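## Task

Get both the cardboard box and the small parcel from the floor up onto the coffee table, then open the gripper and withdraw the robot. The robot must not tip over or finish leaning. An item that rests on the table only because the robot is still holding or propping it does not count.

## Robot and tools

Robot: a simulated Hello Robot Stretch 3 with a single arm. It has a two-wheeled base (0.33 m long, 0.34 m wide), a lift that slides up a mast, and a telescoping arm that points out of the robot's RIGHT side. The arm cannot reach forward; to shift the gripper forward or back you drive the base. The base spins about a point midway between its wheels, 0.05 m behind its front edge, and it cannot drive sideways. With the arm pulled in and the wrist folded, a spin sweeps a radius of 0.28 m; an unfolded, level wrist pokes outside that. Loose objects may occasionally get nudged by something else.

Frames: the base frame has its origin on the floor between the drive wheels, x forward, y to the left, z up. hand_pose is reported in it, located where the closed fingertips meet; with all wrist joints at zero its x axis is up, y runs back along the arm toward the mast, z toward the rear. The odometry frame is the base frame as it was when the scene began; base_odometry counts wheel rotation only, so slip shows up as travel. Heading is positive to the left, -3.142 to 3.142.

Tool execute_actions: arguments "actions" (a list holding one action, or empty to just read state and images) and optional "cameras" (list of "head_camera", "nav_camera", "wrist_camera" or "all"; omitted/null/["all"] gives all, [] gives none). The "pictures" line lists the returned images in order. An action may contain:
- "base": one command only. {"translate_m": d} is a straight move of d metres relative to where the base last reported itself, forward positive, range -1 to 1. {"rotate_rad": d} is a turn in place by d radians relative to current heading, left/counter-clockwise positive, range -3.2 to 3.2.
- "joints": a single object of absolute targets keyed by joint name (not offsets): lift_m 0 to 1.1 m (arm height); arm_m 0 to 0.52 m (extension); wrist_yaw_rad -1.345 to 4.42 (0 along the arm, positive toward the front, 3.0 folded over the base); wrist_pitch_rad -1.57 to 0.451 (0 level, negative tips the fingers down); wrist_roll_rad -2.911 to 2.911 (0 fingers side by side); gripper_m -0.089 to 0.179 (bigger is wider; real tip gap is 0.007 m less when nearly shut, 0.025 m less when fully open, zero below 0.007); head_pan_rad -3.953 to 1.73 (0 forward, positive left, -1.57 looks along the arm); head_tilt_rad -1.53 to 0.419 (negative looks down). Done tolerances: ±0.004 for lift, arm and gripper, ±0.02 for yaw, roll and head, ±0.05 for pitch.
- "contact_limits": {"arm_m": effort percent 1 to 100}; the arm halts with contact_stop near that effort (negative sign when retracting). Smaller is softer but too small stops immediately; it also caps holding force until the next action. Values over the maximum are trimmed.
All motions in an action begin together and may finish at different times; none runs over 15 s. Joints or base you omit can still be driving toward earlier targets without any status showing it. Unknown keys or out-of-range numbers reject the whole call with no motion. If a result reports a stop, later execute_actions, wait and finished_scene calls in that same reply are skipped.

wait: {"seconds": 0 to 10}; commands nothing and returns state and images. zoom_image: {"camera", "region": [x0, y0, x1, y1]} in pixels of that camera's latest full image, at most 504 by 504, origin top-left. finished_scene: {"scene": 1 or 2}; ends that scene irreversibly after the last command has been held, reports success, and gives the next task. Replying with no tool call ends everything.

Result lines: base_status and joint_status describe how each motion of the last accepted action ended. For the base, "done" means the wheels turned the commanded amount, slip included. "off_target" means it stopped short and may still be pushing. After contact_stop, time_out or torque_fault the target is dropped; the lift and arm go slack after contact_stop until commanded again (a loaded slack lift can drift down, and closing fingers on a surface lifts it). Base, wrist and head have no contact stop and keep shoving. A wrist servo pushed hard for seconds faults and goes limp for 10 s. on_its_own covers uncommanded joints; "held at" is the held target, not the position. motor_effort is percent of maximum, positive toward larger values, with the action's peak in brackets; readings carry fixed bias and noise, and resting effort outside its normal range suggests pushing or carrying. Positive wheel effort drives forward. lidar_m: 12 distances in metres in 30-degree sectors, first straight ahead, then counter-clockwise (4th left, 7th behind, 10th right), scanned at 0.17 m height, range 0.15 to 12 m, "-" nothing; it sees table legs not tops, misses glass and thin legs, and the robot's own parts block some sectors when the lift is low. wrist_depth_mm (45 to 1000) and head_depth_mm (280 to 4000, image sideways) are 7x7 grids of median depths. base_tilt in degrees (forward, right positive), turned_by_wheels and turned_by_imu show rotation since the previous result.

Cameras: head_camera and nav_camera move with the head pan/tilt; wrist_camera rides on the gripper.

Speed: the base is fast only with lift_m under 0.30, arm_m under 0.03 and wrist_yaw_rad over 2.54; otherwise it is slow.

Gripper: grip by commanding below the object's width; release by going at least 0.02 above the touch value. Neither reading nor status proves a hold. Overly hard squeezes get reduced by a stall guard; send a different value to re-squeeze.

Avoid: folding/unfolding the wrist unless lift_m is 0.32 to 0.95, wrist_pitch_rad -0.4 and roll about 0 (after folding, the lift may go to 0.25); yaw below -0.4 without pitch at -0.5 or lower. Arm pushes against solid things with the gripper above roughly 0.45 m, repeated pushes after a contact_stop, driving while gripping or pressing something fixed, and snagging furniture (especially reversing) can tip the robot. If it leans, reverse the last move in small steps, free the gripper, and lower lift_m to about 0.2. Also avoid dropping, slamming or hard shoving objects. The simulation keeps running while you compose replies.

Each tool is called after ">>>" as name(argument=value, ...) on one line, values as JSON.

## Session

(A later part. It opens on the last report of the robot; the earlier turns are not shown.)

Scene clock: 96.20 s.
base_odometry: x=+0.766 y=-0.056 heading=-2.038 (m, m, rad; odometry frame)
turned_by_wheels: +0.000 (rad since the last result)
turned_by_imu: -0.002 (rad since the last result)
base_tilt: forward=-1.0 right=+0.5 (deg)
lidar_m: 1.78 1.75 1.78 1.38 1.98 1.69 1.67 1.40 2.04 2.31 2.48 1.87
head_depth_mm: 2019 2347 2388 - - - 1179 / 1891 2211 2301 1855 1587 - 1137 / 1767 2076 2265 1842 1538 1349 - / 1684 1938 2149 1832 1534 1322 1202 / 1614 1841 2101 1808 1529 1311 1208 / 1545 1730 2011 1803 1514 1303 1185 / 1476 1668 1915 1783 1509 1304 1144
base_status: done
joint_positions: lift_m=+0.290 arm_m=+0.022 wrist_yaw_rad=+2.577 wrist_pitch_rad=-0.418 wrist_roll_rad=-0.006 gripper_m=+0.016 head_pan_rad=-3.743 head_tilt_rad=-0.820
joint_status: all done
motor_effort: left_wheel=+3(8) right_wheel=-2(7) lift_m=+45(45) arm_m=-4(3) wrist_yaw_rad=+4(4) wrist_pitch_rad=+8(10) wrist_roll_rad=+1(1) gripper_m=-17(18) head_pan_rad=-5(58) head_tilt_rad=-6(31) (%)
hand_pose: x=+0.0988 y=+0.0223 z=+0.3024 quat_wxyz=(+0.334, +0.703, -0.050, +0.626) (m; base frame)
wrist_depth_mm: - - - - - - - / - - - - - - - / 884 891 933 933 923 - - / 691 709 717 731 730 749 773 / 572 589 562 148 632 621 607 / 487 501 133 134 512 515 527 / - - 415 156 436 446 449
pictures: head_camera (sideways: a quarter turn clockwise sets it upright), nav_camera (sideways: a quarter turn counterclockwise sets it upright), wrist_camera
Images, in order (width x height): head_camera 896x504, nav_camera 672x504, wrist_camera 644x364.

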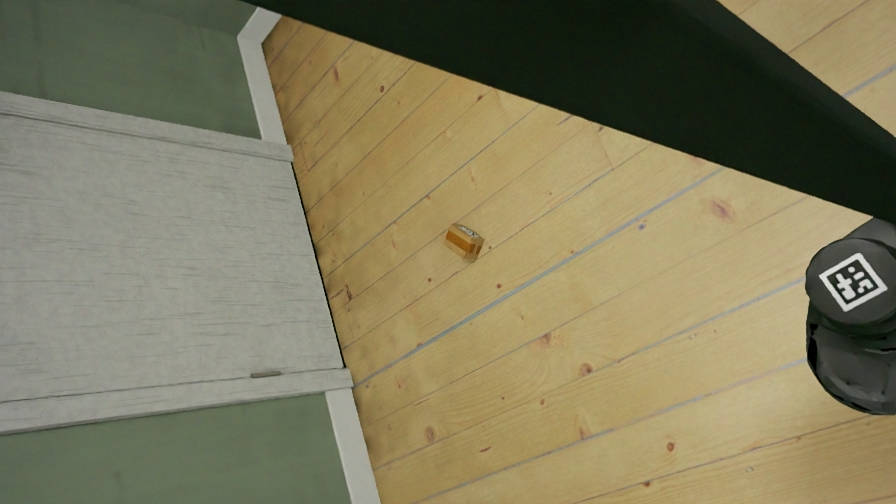

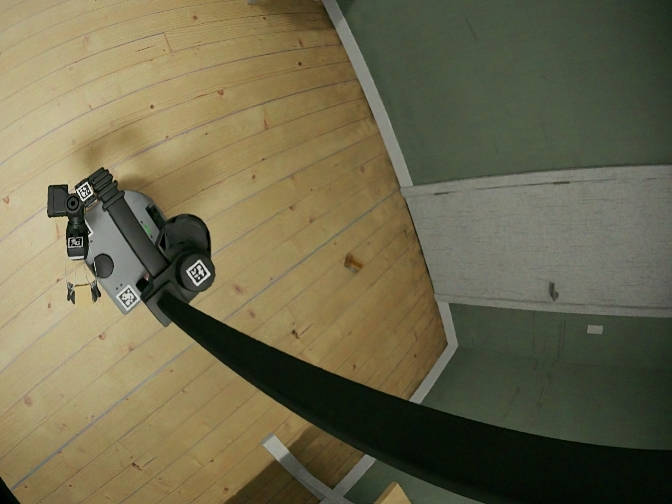

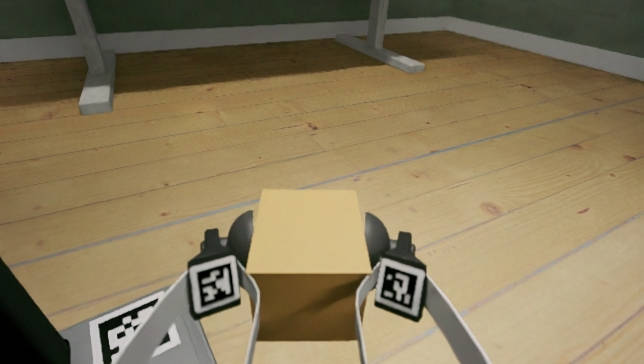

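>>> execute_actions(actions=[{"base": {"translate_m": -0.73}, "joints": {"head_pan_rad": -2.17}}])

Scene clock: 116.23 s.
base_odometry: x=+1.094 y=+0.596 heading=-2.038 (m, m, rad; odometry frame)
turned_by_wheels: +0.000 (rad since the last result)
turned_by_imu: -0.002 (rad since the last result)
base_tilt: forward=-1.1 right=+0.5 (deg)
lidar_m: 2.51 2.33 1.58 1.92 1.19 0.96 0.95 1.02 0.88 2.24 2.39 2.55
head_depth_mm: 1165 1252 1352 1480 1533 1344 1182 / 1317 1436 1462 1656 1553 1334 1175 / 1524 1666 1476 1591 1533 1321 1168 / 1801 1832 1459 1368 1499 1327 1167 / 2211 1881 1453 1602 1495 1320 1178 / 2649 2864 1848 1800 1521 1315 1155 / 2568 2729 2187 1782 1502 1301 1149
base_status: done
joint_positions: lift_m=+0.290 arm_m=+0.022 wrist_yaw_rad=+2.577 wrist_pitch_rad=-0.419 wrist_roll_rad=-0.006 gripper_m=+0.016 head_pan_rad=-2.177 head_tilt_rad=-0.821
joint_status: all done
motor_effort: left_wheel=+2(6) right_wheel=-2(7) lift_m=+45(45) arm_m=-4(4) wrist_yaw_rad=+4(4) wrist_pitch_rad=+8(8) wrist_roll_rad=+1(1) gripper_m=-17(18) head_pan_rad=+5(58) head_tilt_rad=-5(6) (%)
hand_pose: x=+0.0988 y=+0.0222 z=+0.3024 quat_wxyz=(+0.334, +0.703, -0.050, +0.626) (m; base frame)
wrist_depth_mm: - - - - - - - / - - - - - - - / 864 890 929 932 954 - - / 688 703 702 732 732 753 768 / 567 573 564 148 616 618 616 / 487 503 133 134 521 512 518 / - - 422 155 428 447 450
pictures: head_camera (sideways: a quarter turn clockwise sets it upright), nav_camera (sideways: a quarter turn counterclockwise sets it upright), wrist_camera
Images, in order (width x height): head_camera 896x504, nav_camera 672x504, wrist_camera 644x364.

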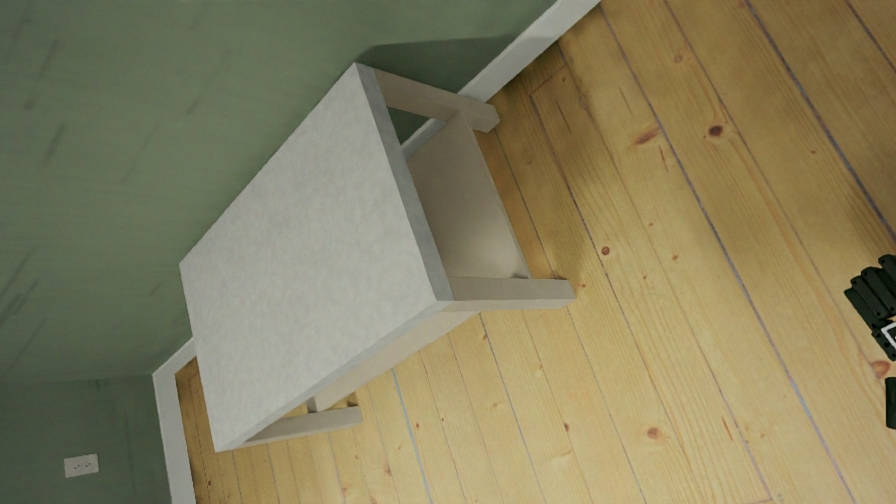

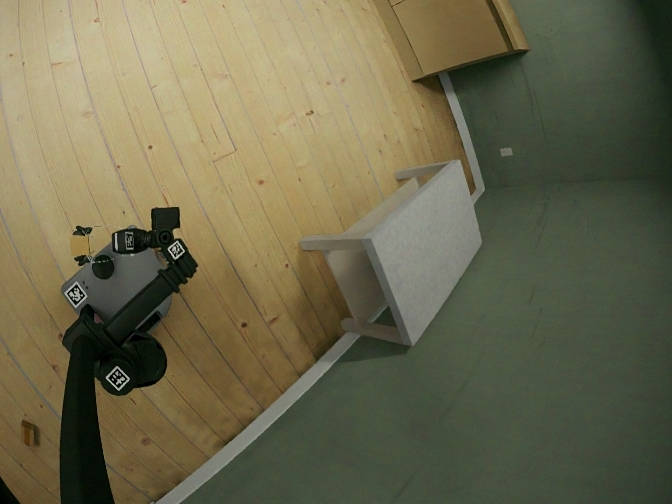

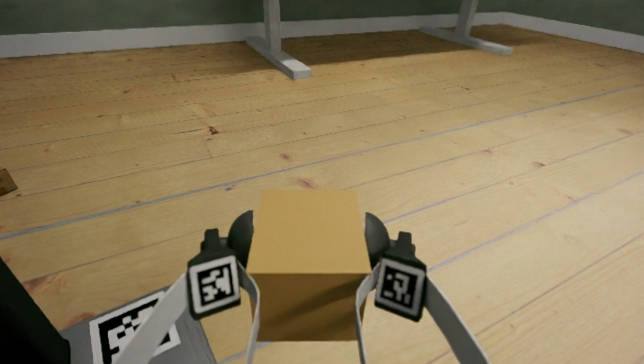

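>>> zoom_image(camera="head_camera", region=[410, 250, 600, 340])

Region (410, 250, 600, 340) of head_camera's 896x504 image, scaled by 2.653, with more detail than that image has; it fills the top 239 rows of this view, and the rest is white.

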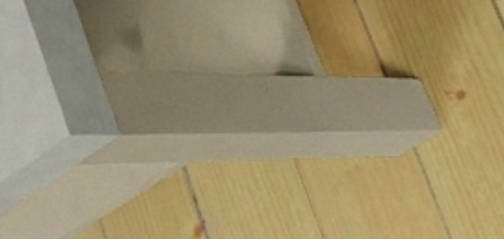

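>>> execute_actions(actions=[{"base": {"translate_m": -0.48}, "joints": {"lift_m": 0.5, "arm_m": 0.5, "wrist_yaw_rad": -0.35, "head_pan_rad": -1.6}}])

Scene clock: 127.30 s.
base_odometry: x=+1.310 y=+1.025 heading=-2.038 (m, m, rad; odometry frame)
turned_by_wheels: +0.000 (rad since the last result)
turned_by_imu: +0.000 (rad since the last result)
base_tilt: forward=-1.1 right=+0.5 (deg)
lidar_m: 3.00 2.52 1.86 1.24 0.60 0.48 0.47 0.51 0.76 0.75 2.35 3.32
head_depth_mm: 2061 1852 1517 1202 1319 1322 1180 / 2524 2749 1476 1196 1404 1338 1184 / 2512 2790 1475 1211 1389 1323 1167 / 2532 2792 1462 - 1375 1326 1167 / 2544 2751 2221 1815 1488 1317 1160 / 2318 2479 2235 1790 1514 1311 1158 / 2021 2340 2224 1788 1506 1303 1151
base_status: done
joint_positions: lift_m=+0.500 arm_m=+0.500 wrist_yaw_rad=-0.347 wrist_pitch_rad=-0.419 wrist_roll_rad=-0.006 gripper_m=+0.016 head_pan_rad=-1.607 head_tilt_rad=-0.821
joint_status: all done
motor_effort: left_wheel=+2(6) right_wheel=-2(8) lift_m=+45(45) arm_m=+2(2) wrist_yaw_rad=-3(7) wrist_pitch_rad=+8(8) wrist_roll_rad=+1(1) gripper_m=-17(17) head_pan_rad=+4(49) head_tilt_rad=-6(7) (%)
hand_pose: x=-0.0979 y=-0.8556 z=+0.5124 quat_wxyz=(+0.658, +0.026, -0.704, -0.265) (m; base frame)
wrist_depth_mm: - - - - 821 585 447 / - - 563 569 601 555 457 / - - 400 411 416 431 428 / - 946 312 314 320 325 335 / 855 260 248 147 271 264 270 / 735 219 133 133 224 221 226 / 618 185 182 155 189 190 194
pictures: head_camera (sideways: a quarter turn clockwise sets it upright), nav_camera (sideways: a quarter turn counterclockwise sets it upright), wrist_camera
Images, in order (width x height): head_camera 896x504, nav_camera 672x504, wrist_camera 644x364.

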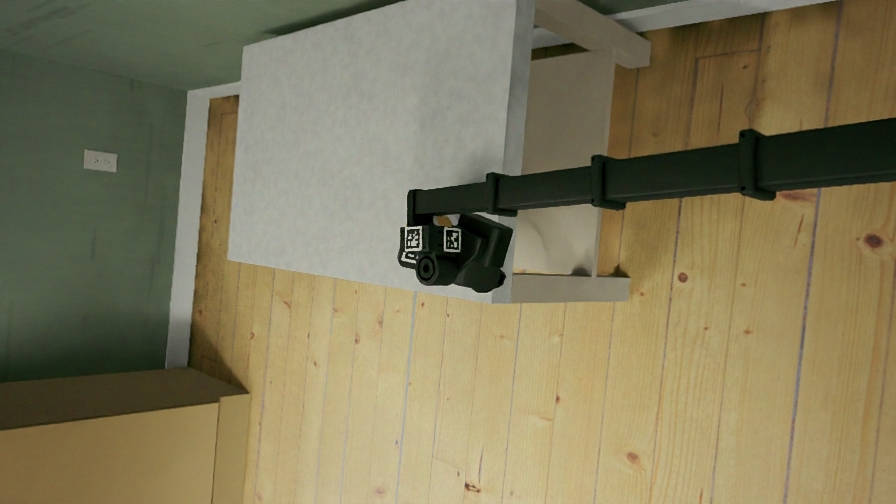

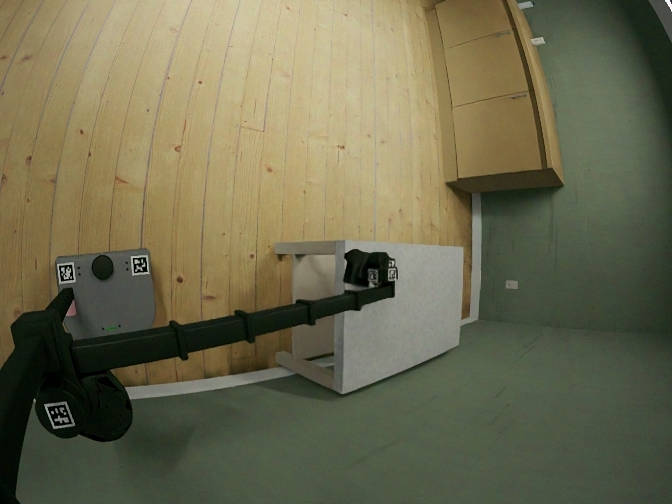

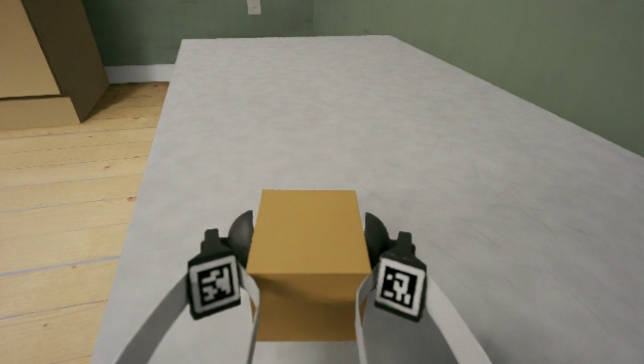

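>>> execute_actions(actions=[{"joints": {"lift_m": 0.474, "gripper_m": 0.03, "head_pan_rad": -0.9, "head_tilt_rad": -1.03}}], cameras=["wrist_camera"])

Scene clock: 130.10 s.
base_odometry: x=+1.310 y=+1.025 heading=-2.038 (m, m, rad; odometry frame)
turned_by_wheels: +0.000 (rad since the last result)
turned_by_imu: +0.000 (rad since the last result)
base_tilt: forward=-1.1 right=+0.5 (deg)
lidar_m: 2.99 2.52 1.85 1.23 0.60 0.48 0.47 0.51 0.76 0.75 2.35 3.32
head_depth_mm: 2321 2118 1823 1575 1360 1263 - / 2446 2093 1800 1561 1384 1243 1143 / 2494 2077 1783 1561 1377 1239 1151 / 2469 2082 1768 1544 1376 1234 1155 / 2458 2062 1763 1537 1360 1233 1120 / 2450 2034 1752 1527 1360 1224 1113 / 2425 2037 1740 1516 1353 1218 1111
base_status: not commanded
joint_positions: lift_m=+0.474 arm_m=+0.500 wrist_yaw_rad=-0.347 wrist_pitch_rad=-0.419 wrist_roll_rad=-0.006 gripper_m=+0.031 head_pan_rad=-0.907 head_tilt_rad=-1.017
joint_status: all done
motor_effort: left_wheel=+1(2) right_wheel=-1(2) lift_m=+36(39) arm_m=+2(2) wrist_yaw_rad=-3(4) wrist_pitch_rad=+8(8) wrist_roll_rad=+1(1) gripper_m=-11(48) head_pan_rad=+5(55) head_tilt_rad=-8(30) (%)
hand_pose: x=-0.0979 y=-0.8556 z=+0.4867 quat_wxyz=(+0.658, +0.026, -0.704, -0.265) (m; base frame)
wrist_depth_mm: - - - - 777 589 447 / - - 477 486 519 529 452 / - - 341 347 359 368 380 / - 277 264 269 272 279 285 / 820 215 207 148 231 228 229 / 685 182 133 134 189 190 193 / 579 157 157 152 162 166 166
pictures: wrist_camera
Images, in order (width x height): wrist_camera 644x364.

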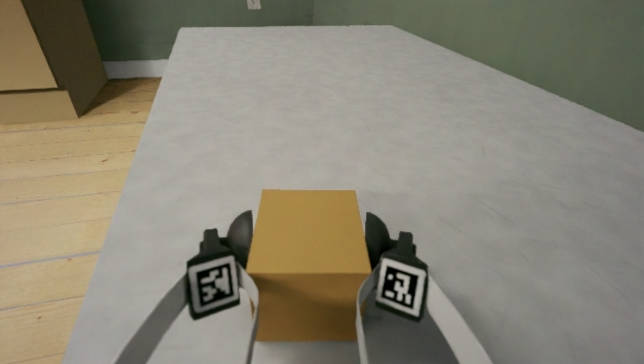

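>>> execute_actions(actions=[{"joints": {"gripper_m": 0.088, "head_pan_rad": 0.0}}], cameras=["wrist_camera"])

Scene clock: 135.07 s.
base_odometry: x=+1.310 y=+1.025 heading=-2.038 (m, m, rad; odometry frame)
turned_by_wheels: +0.000 (rad since the last result)
turned_by_imu: -0.001 (rad since the last result)
base_tilt: forward=-1.1 right=+0.5 (deg)
lidar_m: 2.99 2.52 1.85 1.23 0.60 0.48 0.47 0.51 0.76 0.75 2.35 3.30
head_depth_mm: 2577 2126 1805 1573 1396 1247 1138 / 2552 2113 1797 1568 1385 1251 1134 / 2495 2079 1777 1555 1382 1234 1127 / 2481 2063 1775 1553 1370 1234 1131 / 2453 2058 1757 1544 1367 1232 1124 / 2440 2034 1740 1536 1360 1222 1115 / 2413 2032 1752 1515 1351 1217 1114
base_status: not commanded
joint_positions: lift_m=+0.474 arm_m=+0.500 wrist_yaw_rad=-0.347 wrist_pitch_rad=-0.419 wrist_roll_rad=-0.006 gripper_m=+0.088 head_pan_rad=-0.007 head_tilt_rad=-1.017
joint_status: all done
motor_effort: left_wheel=+2(2) right_wheel=-1(1) lift_m=+36(36) arm_m=+2(2) wrist_yaw_rad=-3(3) wrist_pitch_rad=+8(8) wrist_roll_rad=+1(1) gripper_m=+0(81) head_pan_rad=+5(59) head_tilt_rad=-8(8) (%)
hand_pose: x=-0.0979 y=-0.8556 z=+0.4867 quat_wxyz=(+0.658, +0.026, -0.704, -0.265) (m; base frame)
wrist_depth_mm: - - - - 772 589 445 / - - 476 495 521 519 456 / - - 341 348 360 368 372 / - 274 264 271 276 278 287 / 808 223 211 150 229 230 231 / 687 183 173 137 186 191 193 / 587 156 158 154 162 165 165
pictures: wrist_camera
Images, in order (width x height): wrist_camera 644x364.

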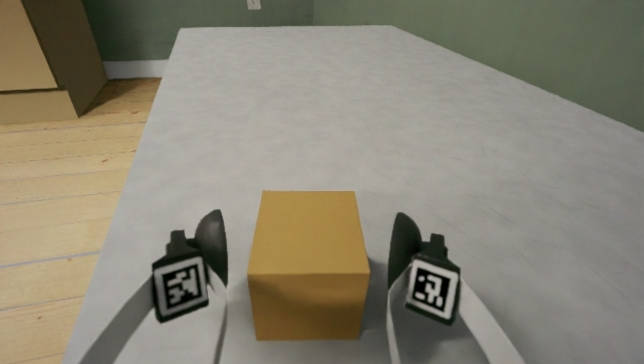

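>>> execute_actions(actions=[{"joints": {"wrist_pitch_rad": -0.06, "lift_m": 0.494, "gripper_m": 0.12, "head_pan_rad": 1.1}}])

Scene clock: 138.10 s.
base_odometry: x=+1.310 y=+1.025 heading=-2.038 (m, m, rad; odometry frame)
turned_by_wheels: +0.000 (rad since the last result)
turned_by_imu: +0.000 (rad since the last result)
base_tilt: forward=-1.1 right=+0.4 (deg)
lidar_m: 3.00 2.53 1.85 1.24 0.60 0.48 0.47 0.51 0.77 0.75 2.35 3.32
head_depth_mm: 2339 2126 1804 1573 1393 1245 1131 / 2121 2024 1803 1558 1391 1241 1130 / 2170 2088 1772 1557 1382 1237 1122 / 2072 2076 1773 1553 1374 1233 1125 / 1999 2062 1744 1540 1370 1232 - / 1920 2077 1757 1520 1357 1223 - / 1860 2010 1729 1520 1350 1233 -
base_status: not commanded
joint_positions: lift_m=+0.494 arm_m=+0.500 wrist_yaw_rad=-0.347 wrist_pitch_rad=-0.084 wrist_roll_rad=-0.006 gripper_m=+0.120 head_pan_rad=+1.093 head_tilt_rad=-1.017
joint_status: all done
motor_effort: left_wheel=+1(2) right_wheel=-1(2) lift_m=+44(43) arm_m=+3(2) wrist_yaw_rad=-2(3) wrist_pitch_rad=+11(11) wrist_roll_rad=+1(1) gripper_m=+0(81) head_pan_rad=+5(62) head_tilt_rad=-8(9) (%)
hand_pose: x=-0.1077 y=-0.8829 z=+0.5872 quat_wxyz=(+0.693, -0.092, -0.699, -0.152) (m; base frame)
wrist_depth_mm: - - - - 873 601 454 / - - - - 893 597 449 / - - - - 927 602 455 / - - 726 767 784 625 450 / - - 478 494 553 535 466 / - - 358 358 365 379 373 / 879 291 287 290 292 291 296
pictures: head_camera (sideways: a quarter turn clockwise sets it upright), nav_camera (sideways: a quarter turn counterclockwise sets it upright), wrist_camera
Images, in order (width x height): head_camera 896x504, nav_camera 672x504, wrist_camera 644x364.

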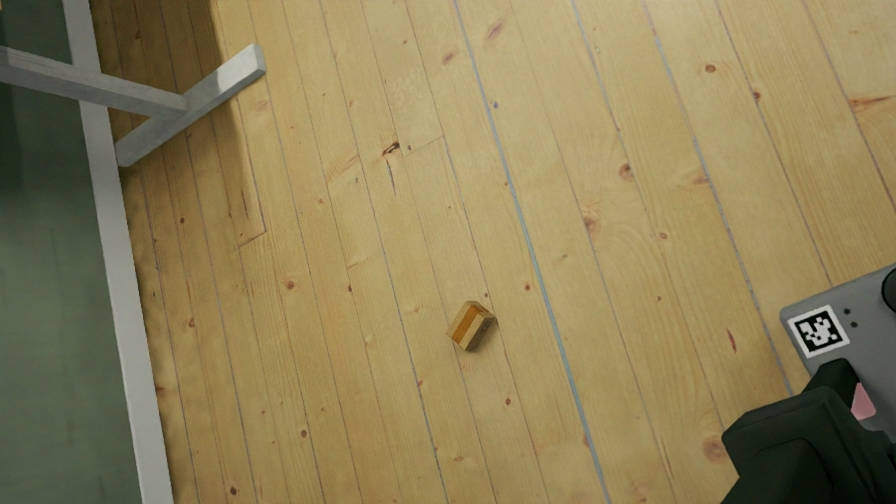

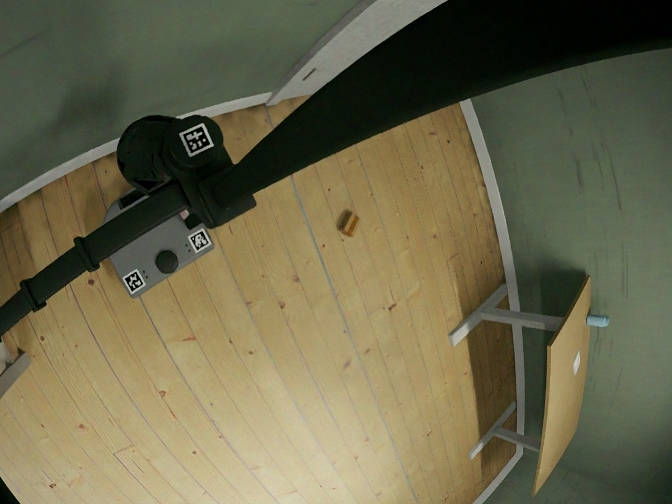

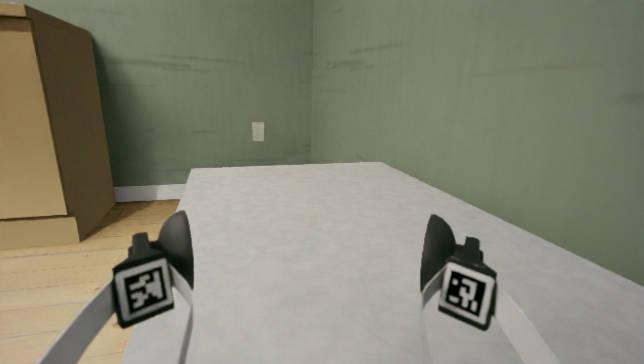

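>>> zoom_image(camera="head_camera", region=[435, 290, 510, 365])

Region (435, 290, 510, 365) of head_camera's 896x504 image, scaled by 6.720, with more detail than that image has.

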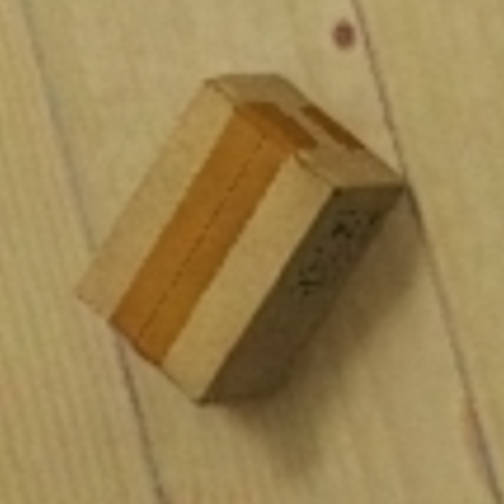

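>>> execute_actions(actions=[{"base": {"rotate_rad": 2.595}, "joints": {"lift_m": 0.04, "arm_m": 0.504, "wrist_yaw_rad": 1.0, "gripper_m": 0.135, "head_pan_rad": -1.33}}])

Scene clock: 155.43 s.
base_odometry: x=+1.310 y=+1.025 heading=+0.557 (m, m, rad; odometry frame)
turned_by_wheels: +2.595 (rad since the last result)
turned_by_imu: +2.636 (rad since the last result)
base_tilt: forward=-1.1 right=+0.5 (deg)
lidar_m: 0.48 0.47 0.50 0.74 2.28 2.33 3.33 2.99 2.57 1.85 1.30 0.61
head_depth_mm: 2085 2095 1810 1570 1395 1256 1135 / 2025 2101 1810 1566 1383 1240 1146 / 1969 2079 1787 1584 1377 1240 - / 1953 2073 1762 1537 1374 1232 - / 1923 2052 1756 1538 1368 1230 1129 / 1903 2040 1760 1532 1364 1220 1112 / 1857 2014 1742 1524 1355 1225 1108
base_status: done
joint_positions: lift_m=+0.040 arm_m=+0.504 wrist_yaw_rad=+0.997 wrist_pitch_rad=-0.083 wrist_roll_rad=-0.006 gripper_m=+0.135 head_pan_rad=-1.323 head_tilt_rad=-1.017
joint_status: all done
motor_effort: left_wheel=-2(8) right_wheel=+1(10) lift_m=+35(40) arm_m=+1(3) wrist_yaw_rad=+4(8) wrist_pitch_rad=+10(11) wrist_roll_rad=+1(1) gripper_m=+0(64) head_pan_rad=-5(60) head_tilt_rad=-8(8) (%)
hand_pose: x=+0.1914 y=-0.7864 z=+0.1337 quat_wxyz=(+0.637, +0.363, -0.604, +0.313) (m; base frame)
wrist_depth_mm: 530 648 829 - - - 960 / 533 653 876 - - - 974 / 553 682 915 - - - - / 575 646 743 750 786 792 829 / 462 492 481 480 503 507 512 / 343 - 354 353 358 385 371 / 272 277 278 282 284 277 292
pictures: head_camera (sideways: a quarter turn clockwise sets it upright), nav_camera (sideways: a quarter turn counterclockwise sets it upright), wrist_camera
Images, in order (width x height): head_camera 896x504, nav_camera 672x504, wrist_camera 644x364.

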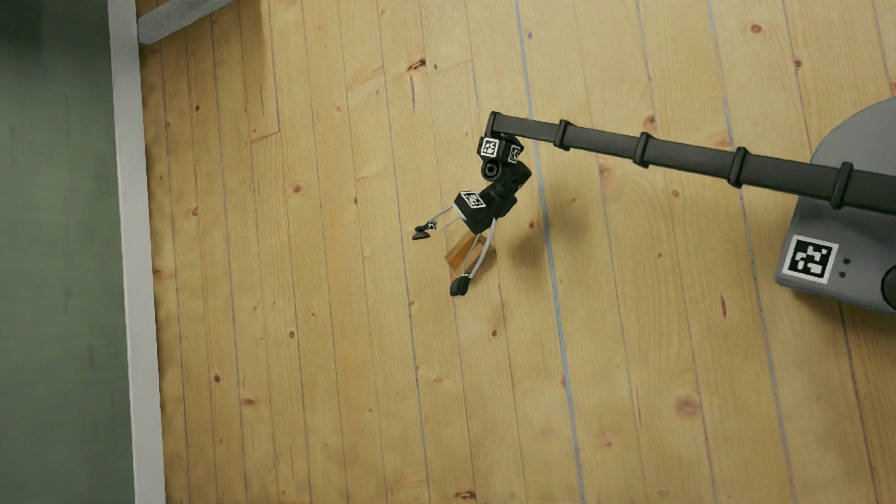

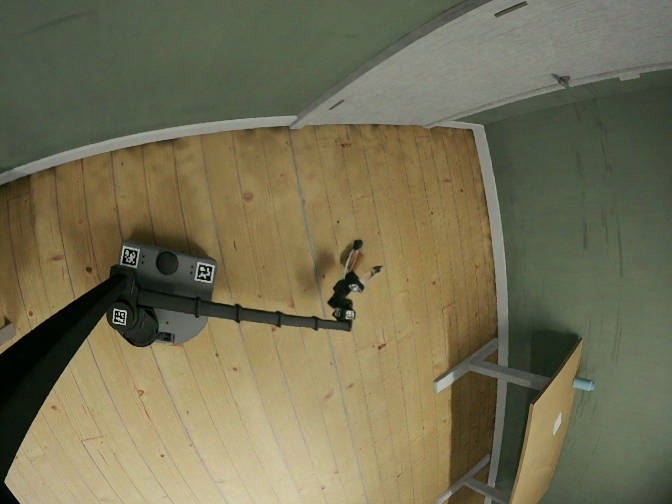

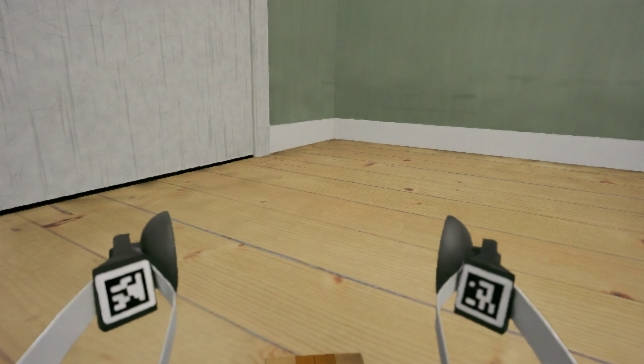

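>>> zoom_image(camera="wrist_camera", region=[240, 314, 400, 364])

>>> zoom_image(camera="head_camera", region=[400, 190, 520, 310])

Region (240, 314, 400, 364) of wrist_camera's 644x364 image, scaled by 3.150; it fills the top 158 rows of this view, and the rest is white.

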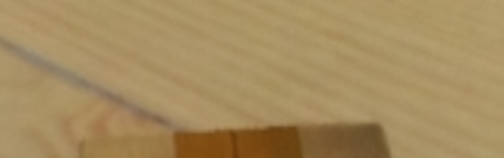

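Region (400, 190, 520, 310) of head_camera's 896x504 image, scaled by 4.200, with more detail than that image has.

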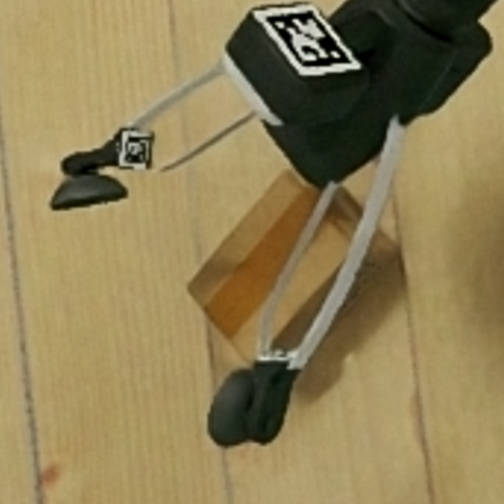

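>>> execute_actions(actions=[{"joints": {"lift_m": 0.023, "arm_m": 0.515, "wrist_pitch_rad": -0.4, "gripper_m": 0.115}}], cameras=["wrist_camera", "head_camera"])

Scene clock: 161.37 s.
base_odometry: x=+1.310 y=+1.025 heading=+0.557 (m, m, rad; odometry frame)
turned_by_wheels: +0.000 (rad since the last result)
turned_by_imu: -0.001 (rad since the last result)
base_tilt: forward=-1.0 right=+0.5 (deg)
lidar_m: 0.48 0.47 0.50 0.74 2.28 2.33 3.32 2.99 2.57 1.85 1.30 0.61
head_depth_mm: 2081 2103 1802 1560 1392 1245 1138 / 2027 2099 1792 1570 1378 1247 1155 / 1987 2082 1784 1589 1376 1237 - / 1971 2063 1773 1568 1372 1232 - / 1928 2043 1757 1532 1362 1231 1124 / 1897 2025 1737 1530 1362 1226 1111 / 1866 2004 1736 1510 1353 1219 1109
base_status: not commanded
joint_positions: lift_m=+0.023 arm_m=+0.515 wrist_yaw_rad=+0.997 wrist_pitch_rad=-0.412 wrist_roll_rad=-0.006 gripper_m=+0.115 head_pan_rad=-1.323 head_tilt_rad=-1.017
joint_status: all done
motor_effort: left_wheel=-3(1) right_wheel=+2(2) lift_m=+35(37) arm_m=+2(3) wrist_yaw_rad=+3(3) wrist_pitch_rad=+5(9) wrist_roll_rad=+1(1) gripper_m=+0(74) head_pan_rad=-5(5) head_tilt_rad=-7(7) (%)
hand_pose: x=+0.1677 y=-0.7820 z=+0.0372 quat_wxyz=(+0.679, +0.457, -0.536, +0.205) (m; base frame)
wrist_depth_mm: 530 617 735 868 930 971 899 / 466 468 491 505 525 546 558 / 334 342 349 353 361 371 378 / 261 264 267 188 277 283 287 / 213 223 204 152 227 228 231 / 181 - 135 127 183 192 194 / - 156 128 124 160 164 166
pictures: head_camera (sideways: a quarter turn clockwise sets it upright), wrist_camera
Images, in order (width x height): head_camera 896x504, wrist_camera 644x364.

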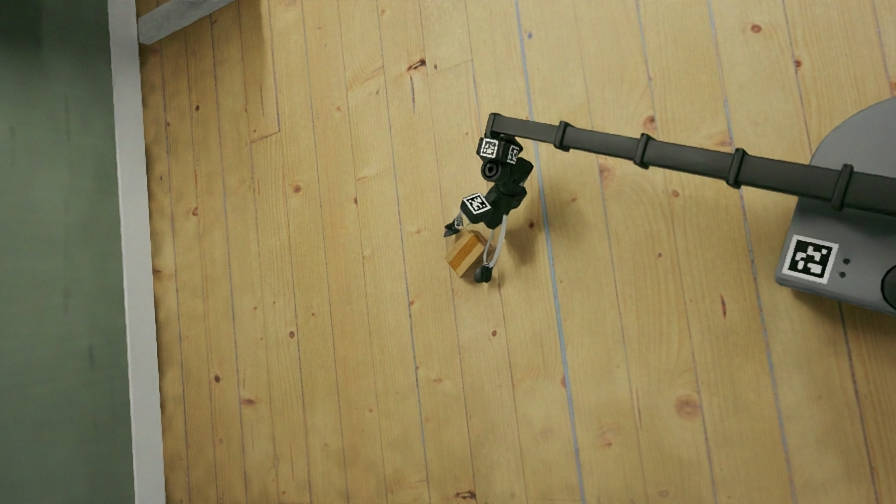

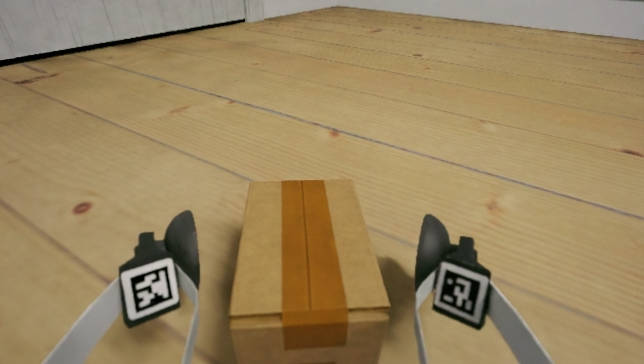

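>>> execute_actions(actions=[{"joints": {"gripper_m": 0.02}}], cameras=["wrist_camera"])

Scene clock: 163.70 s.
base_odometry: x=+1.310 y=+1.025 heading=+0.557 (m, m, rad; odometry frame)
turned_by_wheels: +0.000 (rad since the last result)
turned_by_imu: -0.001 (rad since the last result)
base_tilt: forward=-1.0 right=+0.5 (deg)
lidar_m: 0.48 0.47 0.50 0.74 2.28 2.32 3.33 2.99 2.57 1.85 1.30 0.61
head_depth_mm: 2064 2111 1803 1578 1396 1251 1138 / 2058 2108 1793 1564 1385 1240 1151 / 1975 2089 1782 1584 1370 1238 - / 1947 2070 1754 1554 1376 1231 - / 1937 2076 1778 1537 1359 1229 1122 / 1891 2029 1752 1527 1362 1225 1114 / 1858 2017 1738 1518 1347 1215 1111
base_status: not commanded
joint_positions: lift_m=+0.023 arm_m=+0.515 wrist_yaw_rad=+0.998 wrist_pitch_rad=-0.409 wrist_roll_rad=-0.006 gripper_m=+0.021 head_pan_rad=-1.323 head_tilt_rad=-1.017
joint_status: all done
motor_effort: left_wheel=-3(3) right_wheel=+5(5) lift_m=+35(35) arm_m=+2(2) wrist_yaw_rad=+5(3) wrist_pitch_rad=+4(5) wrist_roll_rad=+1(1) gripper_m=-25(96) head_pan_rad=-5(5) head_tilt_rad=-8(7) (%)
hand_pose: x=+0.1680 y=-0.7822 z=+0.0378 quat_wxyz=(+0.679, +0.457, -0.537, +0.206) (m; base frame)
wrist_depth_mm: 534 651 763 907 956 998 869 / 471 488 494 507 525 549 568 / 338 342 355 363 370 373 386 / 264 267 272 187 286 286 290 / 216 218 157 152 234 231 233 / 183 183 128 128 178 193 195 / 158 160 129 123 160 167 166
pictures: wrist_camera
Images, in order (width x height): wrist_camera 644x364.

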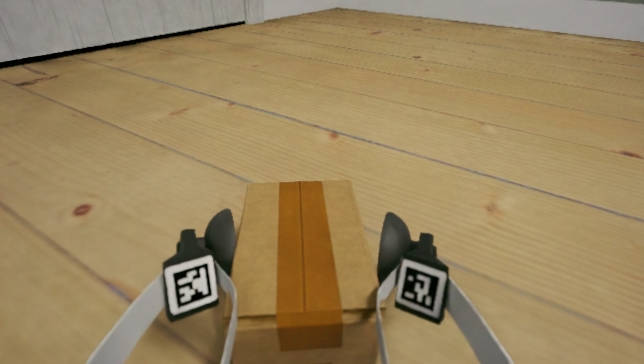

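>>> zoom_image(camera="wrist_camera", region=[150, 160, 470, 364])

Region (150, 160, 470, 364) of wrist_camera's 644x364 image, scaled by 1.575; it fills the top 321 rows of this view, and the rest is white.

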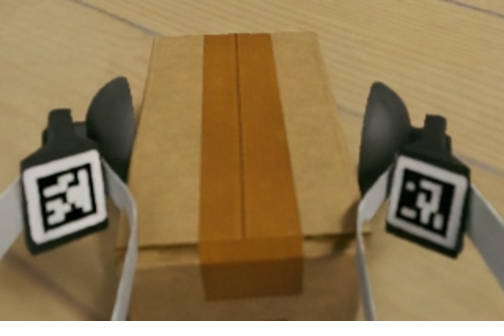

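>>> execute_actions(actions=[{"joints": {"gripper_m": 0.09}}], cameras=["wrist_camera"])

Scene clock: 170.37 s.
base_odometry: x=+1.310 y=+1.025 heading=+0.557 (m, m, rad; odometry frame)
turned_by_wheels: +0.000 (rad since the last result)
turned_by_imu: -0.001 (rad since the last result)
base_tilt: forward=-1.1 right=+0.4 (deg)
lidar_m: 0.48 0.47 0.51 0.74 2.29 2.34 3.34 2.98 2.56 1.86 1.30 0.61
head_depth_mm: 2056 2102 1798 1574 1392 1254 1135 / 2048 2090 1787 1566 1387 1244 1149 / 1996 2091 1775 1578 1386 1243 - / 1965 2070 1767 1562 1376 1236 - / 1904 2058 1755 1534 1363 1235 1128 / 1883 2031 1741 1526 1361 1225 1116 / 1865 2023 1738 1523 1345 1220 1107
base_status: not commanded
joint_positions: lift_m=+0.023 arm_m=+0.515 wrist_yaw_rad=+0.998 wrist_pitch_rad=-0.406 wrist_roll_rad=-0.006 gripper_m=+0.090 head_pan_rad=-1.323 head_tilt_rad=-1.017
joint_status: all done
motor_effort: left_wheel=-4(5) right_wheel=+5(5) lift_m=+35(35) arm_m=+3(2) wrist_yaw_rad=+4(3) wrist_pitch_rad=+2(4) wrist_roll_rad=+1(1) gripper_m=+0(74) head_pan_rad=-5(5) head_tilt_rad=-7(7) (%)
hand_pose: x=+0.1683 y=-0.7824 z=+0.0385 quat_wxyz=(+0.678, +0.456, -0.538, +0.207) (m; base frame)
wrist_depth_mm: 539 654 794 921 - 986 889 / 474 487 511 529 539 556 576 / 341 343 350 364 369 378 392 / 263 266 271 257 283 286 294 / 215 220 158 150 236 231 235 / 184 187 128 126 185 193 195 / 159 160 124 124 163 167 168
pictures: wrist_camera
Images, in order (width x height): wrist_camera 644x364.

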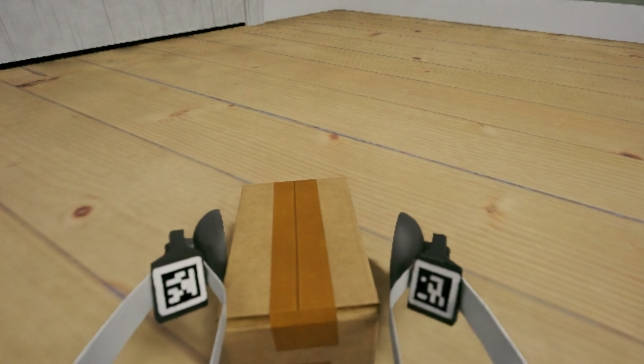

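>>> zoom_image(camera="wrist_camera", region=[140, 160, 480, 364])

Region (140, 160, 480, 364) of wrist_camera's 644x364 image, scaled by 1.482; it fills the top 302 rows of this view, and the rest is white.

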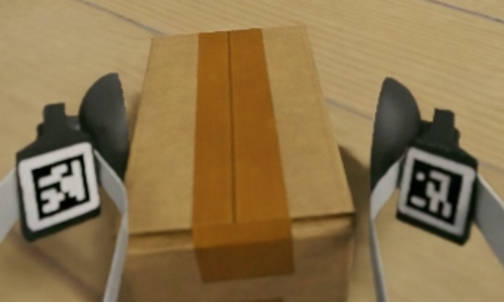

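>>> execute_actions(actions=[{"base": {"rotate_rad": -0.032}, "joints": {"lift_m": 0.031, "gripper_m": 0.105, "wrist_yaw_rad": 1.06, "arm_m": 0.505}}], cameras=["wrist_camera"])

Scene clock: 173.63 s.
base_odometry: x=+1.310 y=+1.025 heading=+0.525 (m, m, rad; odometry frame)
turned_by_wheels: -0.032 (rad since the last result)
turned_by_imu: -0.033 (rad since the last result)
base_tilt: forward=-1.1 right=+0.4 (deg)
lidar_m: 0.48 0.47 0.50 0.72 2.28 2.30 3.26 2.99 2.64 1.86 1.43 0.63
head_depth_mm: 2108 2066 1807 1572 1388 1250 1135 / 2071 2096 1788 1561 1379 1247 1148 / 2007 2066 1782 1578 1374 1241 - / 1972 2060 1766 1546 1372 1230 - / 1943 2051 1756 1534 1364 1232 1119 / 1906 2041 1748 1524 1353 1223 1116 / 1848 2010 1749 1531 1357 1218 1106
base_status: done
joint_positions: lift_m=+0.031 arm_m=+0.505 wrist_yaw_rad=+1.056 wrist_pitch_rad=-0.413 wrist_roll_rad=-0.006 gripper_m=+0.105 head_pan_rad=-1.323 head_tilt_rad=-1.017
joint_status: all done
motor_effort: left_wheel=+1(5) right_wheel=+0(4) lift_m=+44(46) arm_m=-4(2) wrist_yaw_rad=+4(8) wrist_pitch_rad=+5(6) wrist_roll_rad=+1(1) gripper_m=+0(62) head_pan_rad=-5(5) head_tilt_rad=-7(8) (%)
hand_pose: x=+0.1745 y=-0.7611 z=+0.0447 quat_wxyz=(+0.673, +0.473, -0.522, +0.225) (m; base frame)
wrist_depth_mm: 531 664 773 955 945 - 888 / 489 492 512 531 555 561 587 / 351 348 366 373 378 386 397 / 274 281 282 199 288 300 304 / 225 234 218 162 243 240 242 / 190 197 182 147 190 201 203 / 168 163 167 162 169 172 174
pictures: wrist_camera
Images, in order (width x height): wrist_camera 644x364.

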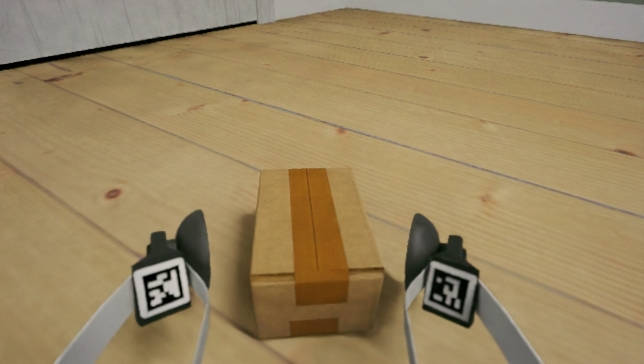

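>>> execute_actions(actions=[{"base": {"rotate_rad": 0.011}, "joints": {"lift_m": 0.022, "gripper_m": 0.022, "arm_m": 0.513}}], cameras=["wrist_camera"])

Scene clock: 176.80 s.
base_odometry: x=+1.310 y=+1.025 heading=+0.536 (m, m, rad; odometry frame)
turned_by_wheels: +0.011 (rad since the last result)
turned_by_imu: +0.011 (rad since the last result)
base_tilt: forward=-1.0 right=+0.4 (deg)
lidar_m: 0.48 0.47 0.50 0.73 2.28 2.32 3.35 2.99 2.61 1.85 1.38 0.62
head_depth_mm: 2076 2042 1801 1568 1389 1254 1137 / 2053 2127 1799 1567 1382 1247 1148 / 2013 2080 1775 1577 1379 1243 - / 1959 2075 1779 1569 1370 1240 - / 1925 2058 1763 1540 1363 1231 1128 / 1888 2031 1755 1520 1361 1217 1115 / 1860 2018 1735 1517 1355 1219 1109
base_status: done
joint_positions: lift_m=+0.022 arm_m=+0.513 wrist_yaw_rad=+1.057 wrist_pitch_rad=-0.414 wrist_roll_rad=-0.006 gripper_m=+0.023 head_pan_rad=-1.323 head_tilt_rad=-1.017
joint_status: all done
motor_effort: left_wheel=+0(7) right_wheel=+1(7) lift_m=+35(39) arm_m=+2(3) wrist_yaw_rad=+4(5) wrist_pitch_rad=+6(6) wrist_roll_rad=+1(1) gripper_m=-20(93) head_pan_rad=-5(5) head_tilt_rad=-7(8) (%)
hand_pose: x=+0.1744 y=-0.7684 z=+0.0358 quat_wxyz=(+0.673, +0.474, -0.522, +0.225) (m; base frame)
wrist_depth_mm: 522 631 763 879 916 966 895 / 462 479 484 509 524 527 551 / 334 334 344 351 358 365 371 / 259 262 255 184 274 280 282 / 212 214 154 148 231 227 231 / 180 182 130 133 181 189 192 / 155 156 154 150 162 164 164
pictures: wrist_camera
Images, in order (width x height): wrist_camera 644x364.

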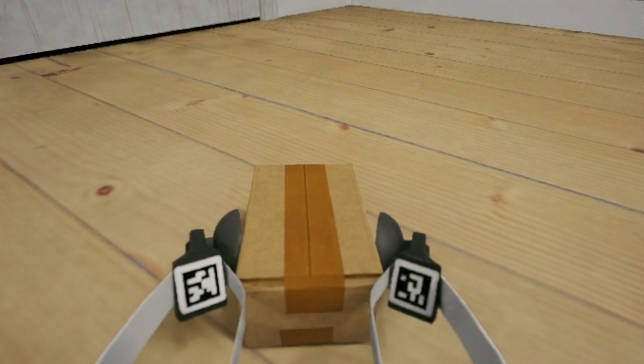

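>>> execute_actions(actions=[{"base": {"rotate_rad": -2.779}, "joints": {"lift_m": 0.475, "wrist_yaw_rad": -0.15, "wrist_pitch_rad": 0.32, "head_pan_rad": -1.55, "head_tilt_rad": -0.82}}])

Scene clock: 191.67 s.
base_odometry: x=+1.310 y=+1.025 heading=-2.243 (m, m, rad; odometry frame)
turned_by_wheels: -2.779 (rad since the last result)
turned_by_imu: -2.824 (rad since the last result)
base_tilt: forward=-1.1 right=+0.4 (deg)
lidar_m: 3.00 2.76 1.85 1.97 0.74 0.50 0.47 0.48 0.62 0.75 2.28 2.82
head_depth_mm: 1211 1216 1219 1167 1228 1228 1137 / 1680 1676 1455 1187 1425 1335 1175 / 2453 2408 1415 1256 1430 1326 1164 / 2537 2788 1447 1175 1433 1318 1168 / 2519 2787 1440 1142 1367 1312 1159 / 2525 2730 2207 1789 1514 1302 1154 / 2462 2626 2203 1782 1505 1300 1151
base_status: done
joint_positions: lift_m=+0.475 arm_m=+0.513 wrist_yaw_rad=-0.148 wrist_pitch_rad=+0.285 wrist_roll_rad=-0.006 gripper_m=+0.026 head_pan_rad=-1.543 head_tilt_rad=-0.823
joint_status: all done
motor_effort: left_wheel=+2(11) right_wheel=-1(10) lift_m=+46(51) arm_m=+1(2) wrist_yaw_rad=-2(8) wrist_pitch_rad=+16(16) wrist_roll_rad=+1(1) gripper_m=-19(19) head_pan_rad=-5(30) head_tilt_rad=+0(23) (%)
hand_pose: x=-0.0587 y=-0.9078 z=+0.6624 quat_wxyz=(+0.708, -0.152, -0.688, +0.048) (m; base frame)
wrist_depth_mm: - - - - 701 461 343 / - - - - 709 462 341 / - - - - 676 458 338 / - - - 187 668 457 338 / - - 154 148 604 442 335 / - - 130 133 542 441 336 / - 557 537 150 570 421 332
pictures: head_camera (sideways: a quarter turn clockwise sets it upright), nav_camera (sideways: a quarter turn counterclockwise sets it upright), wrist_camera
Images, in order (width x height): head_camera 896x504, nav_camera 672x504, wrist_camera 644x364.

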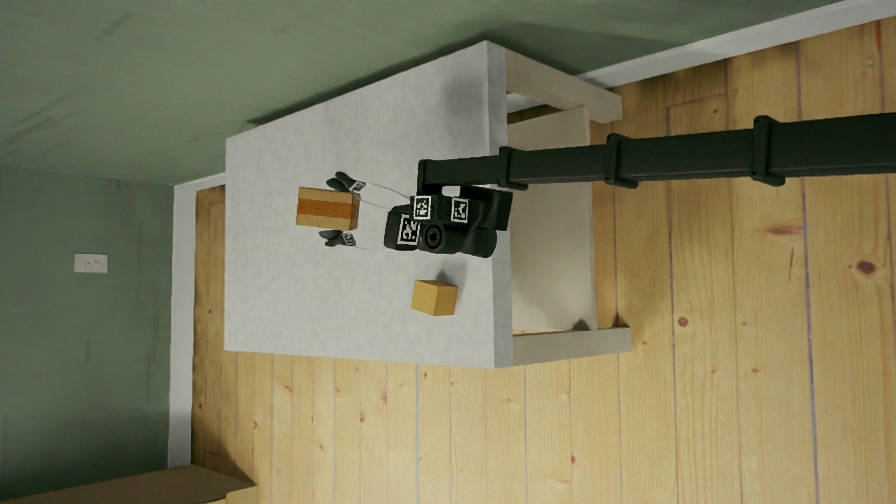

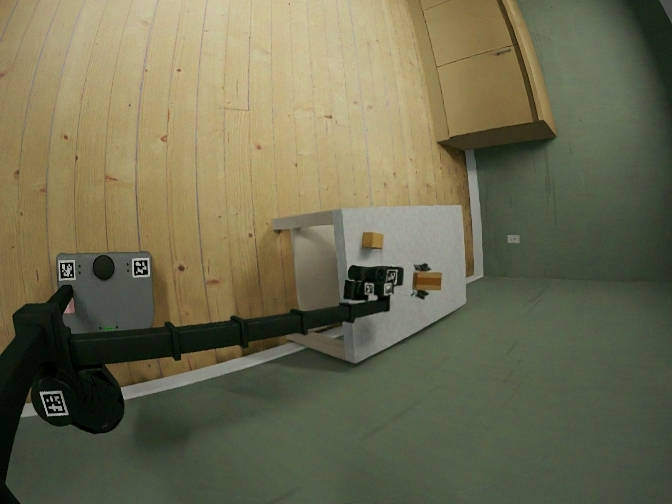

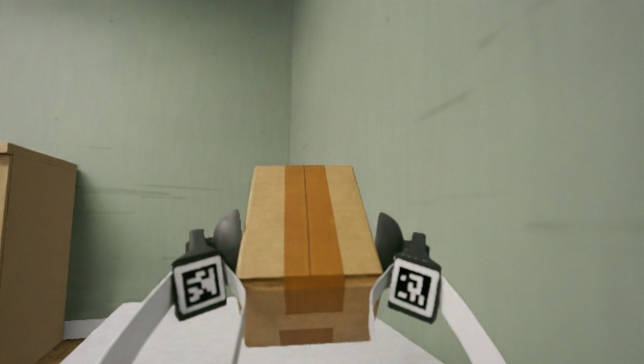

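>>> execute_actions(actions=[{"joints": {"wrist_pitch_rad": -0.39}}], cameras=["wrist_camera", "head_camera"])

Scene clock: 193.53 s.
base_odometry: x=+1.310 y=+1.025 heading=-2.243 (m, m, rad; odometry frame)
turned_by_wheels: +0.000 (rad since the last result)
turned_by_imu: +0.000 (rad since the last result)
base_tilt: forward=-1.1 right=+0.5 (deg)
lidar_m: 2.99 2.76 1.85 1.97 0.74 0.50 0.47 0.48 0.61 0.75 2.28 2.82
head_depth_mm: 1211 1207 1214 1163 1223 1225 1139 / 1680 1677 1462 1196 1426 1332 1176 / 2465 2420 1466 1255 1437 1321 1165 / 2546 2803 1444 1184 1422 1322 1161 / 2529 2747 1429 1146 1366 1318 1159 / 2509 2738 2235 1798 1514 1308 1159 / 2451 2611 2193 1783 1509 1306 1152
base_status: not commanded
joint_positions: lift_m=+0.475 arm_m=+0.513 wrist_yaw_rad=-0.148 wrist_pitch_rad=-0.412 wrist_roll_rad=-0.006 gripper_m=+0.026 head_pan_rad=-1.543 head_tilt_rad=-0.823
joint_status: all done
motor_effort: left_wheel=+1(2) right_wheel=-1(1) lift_m=+45(46) arm_m=+1(1) wrist_yaw_rad=-1(2) wrist_pitch_rad=+10(15) wrist_roll_rad=+1(1) gripper_m=-19(19) head_pan_rad=-5(5) head_tilt_rad=+1(2) (%)
hand_pose: x=-0.0548 y=-0.8804 z=+0.4887 quat_wxyz=(+0.682, +0.094, -0.698, -0.196) (m; base frame)
wrist_depth_mm: - - - 969 644 436 329 / - 473 493 512 525 438 335 / 334 343 349 356 364 379 339 / 262 268 260 186 281 284 291 / 215 217 154 149 235 230 233 / 141 183 131 133 183 193 195 / 141 159 157 151 163 166 168
pictures: head_camera (sideways: a quarter turn clockwise sets it upright), wrist_camera
Images, in order (width x height): head_camera 896x504, wrist_camera 644x364.

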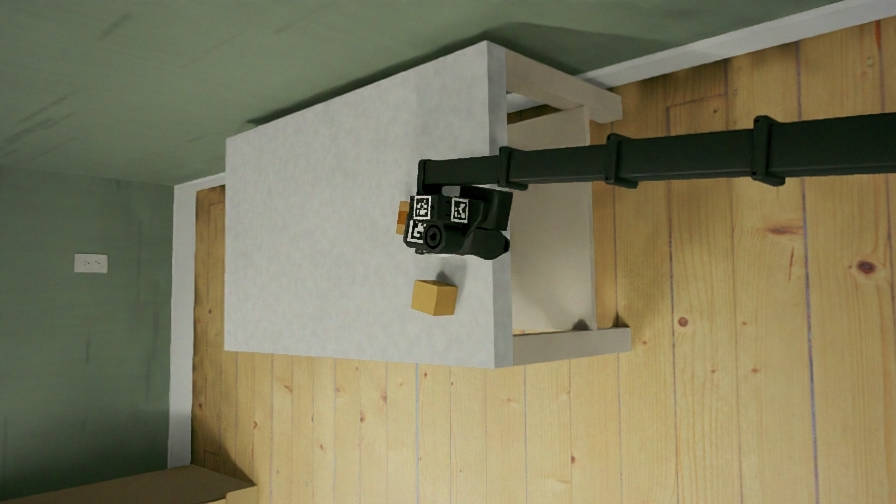

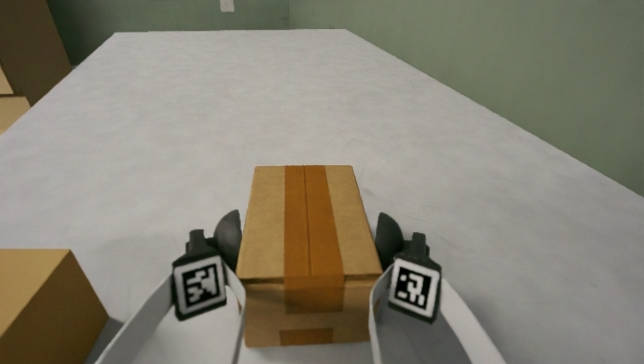

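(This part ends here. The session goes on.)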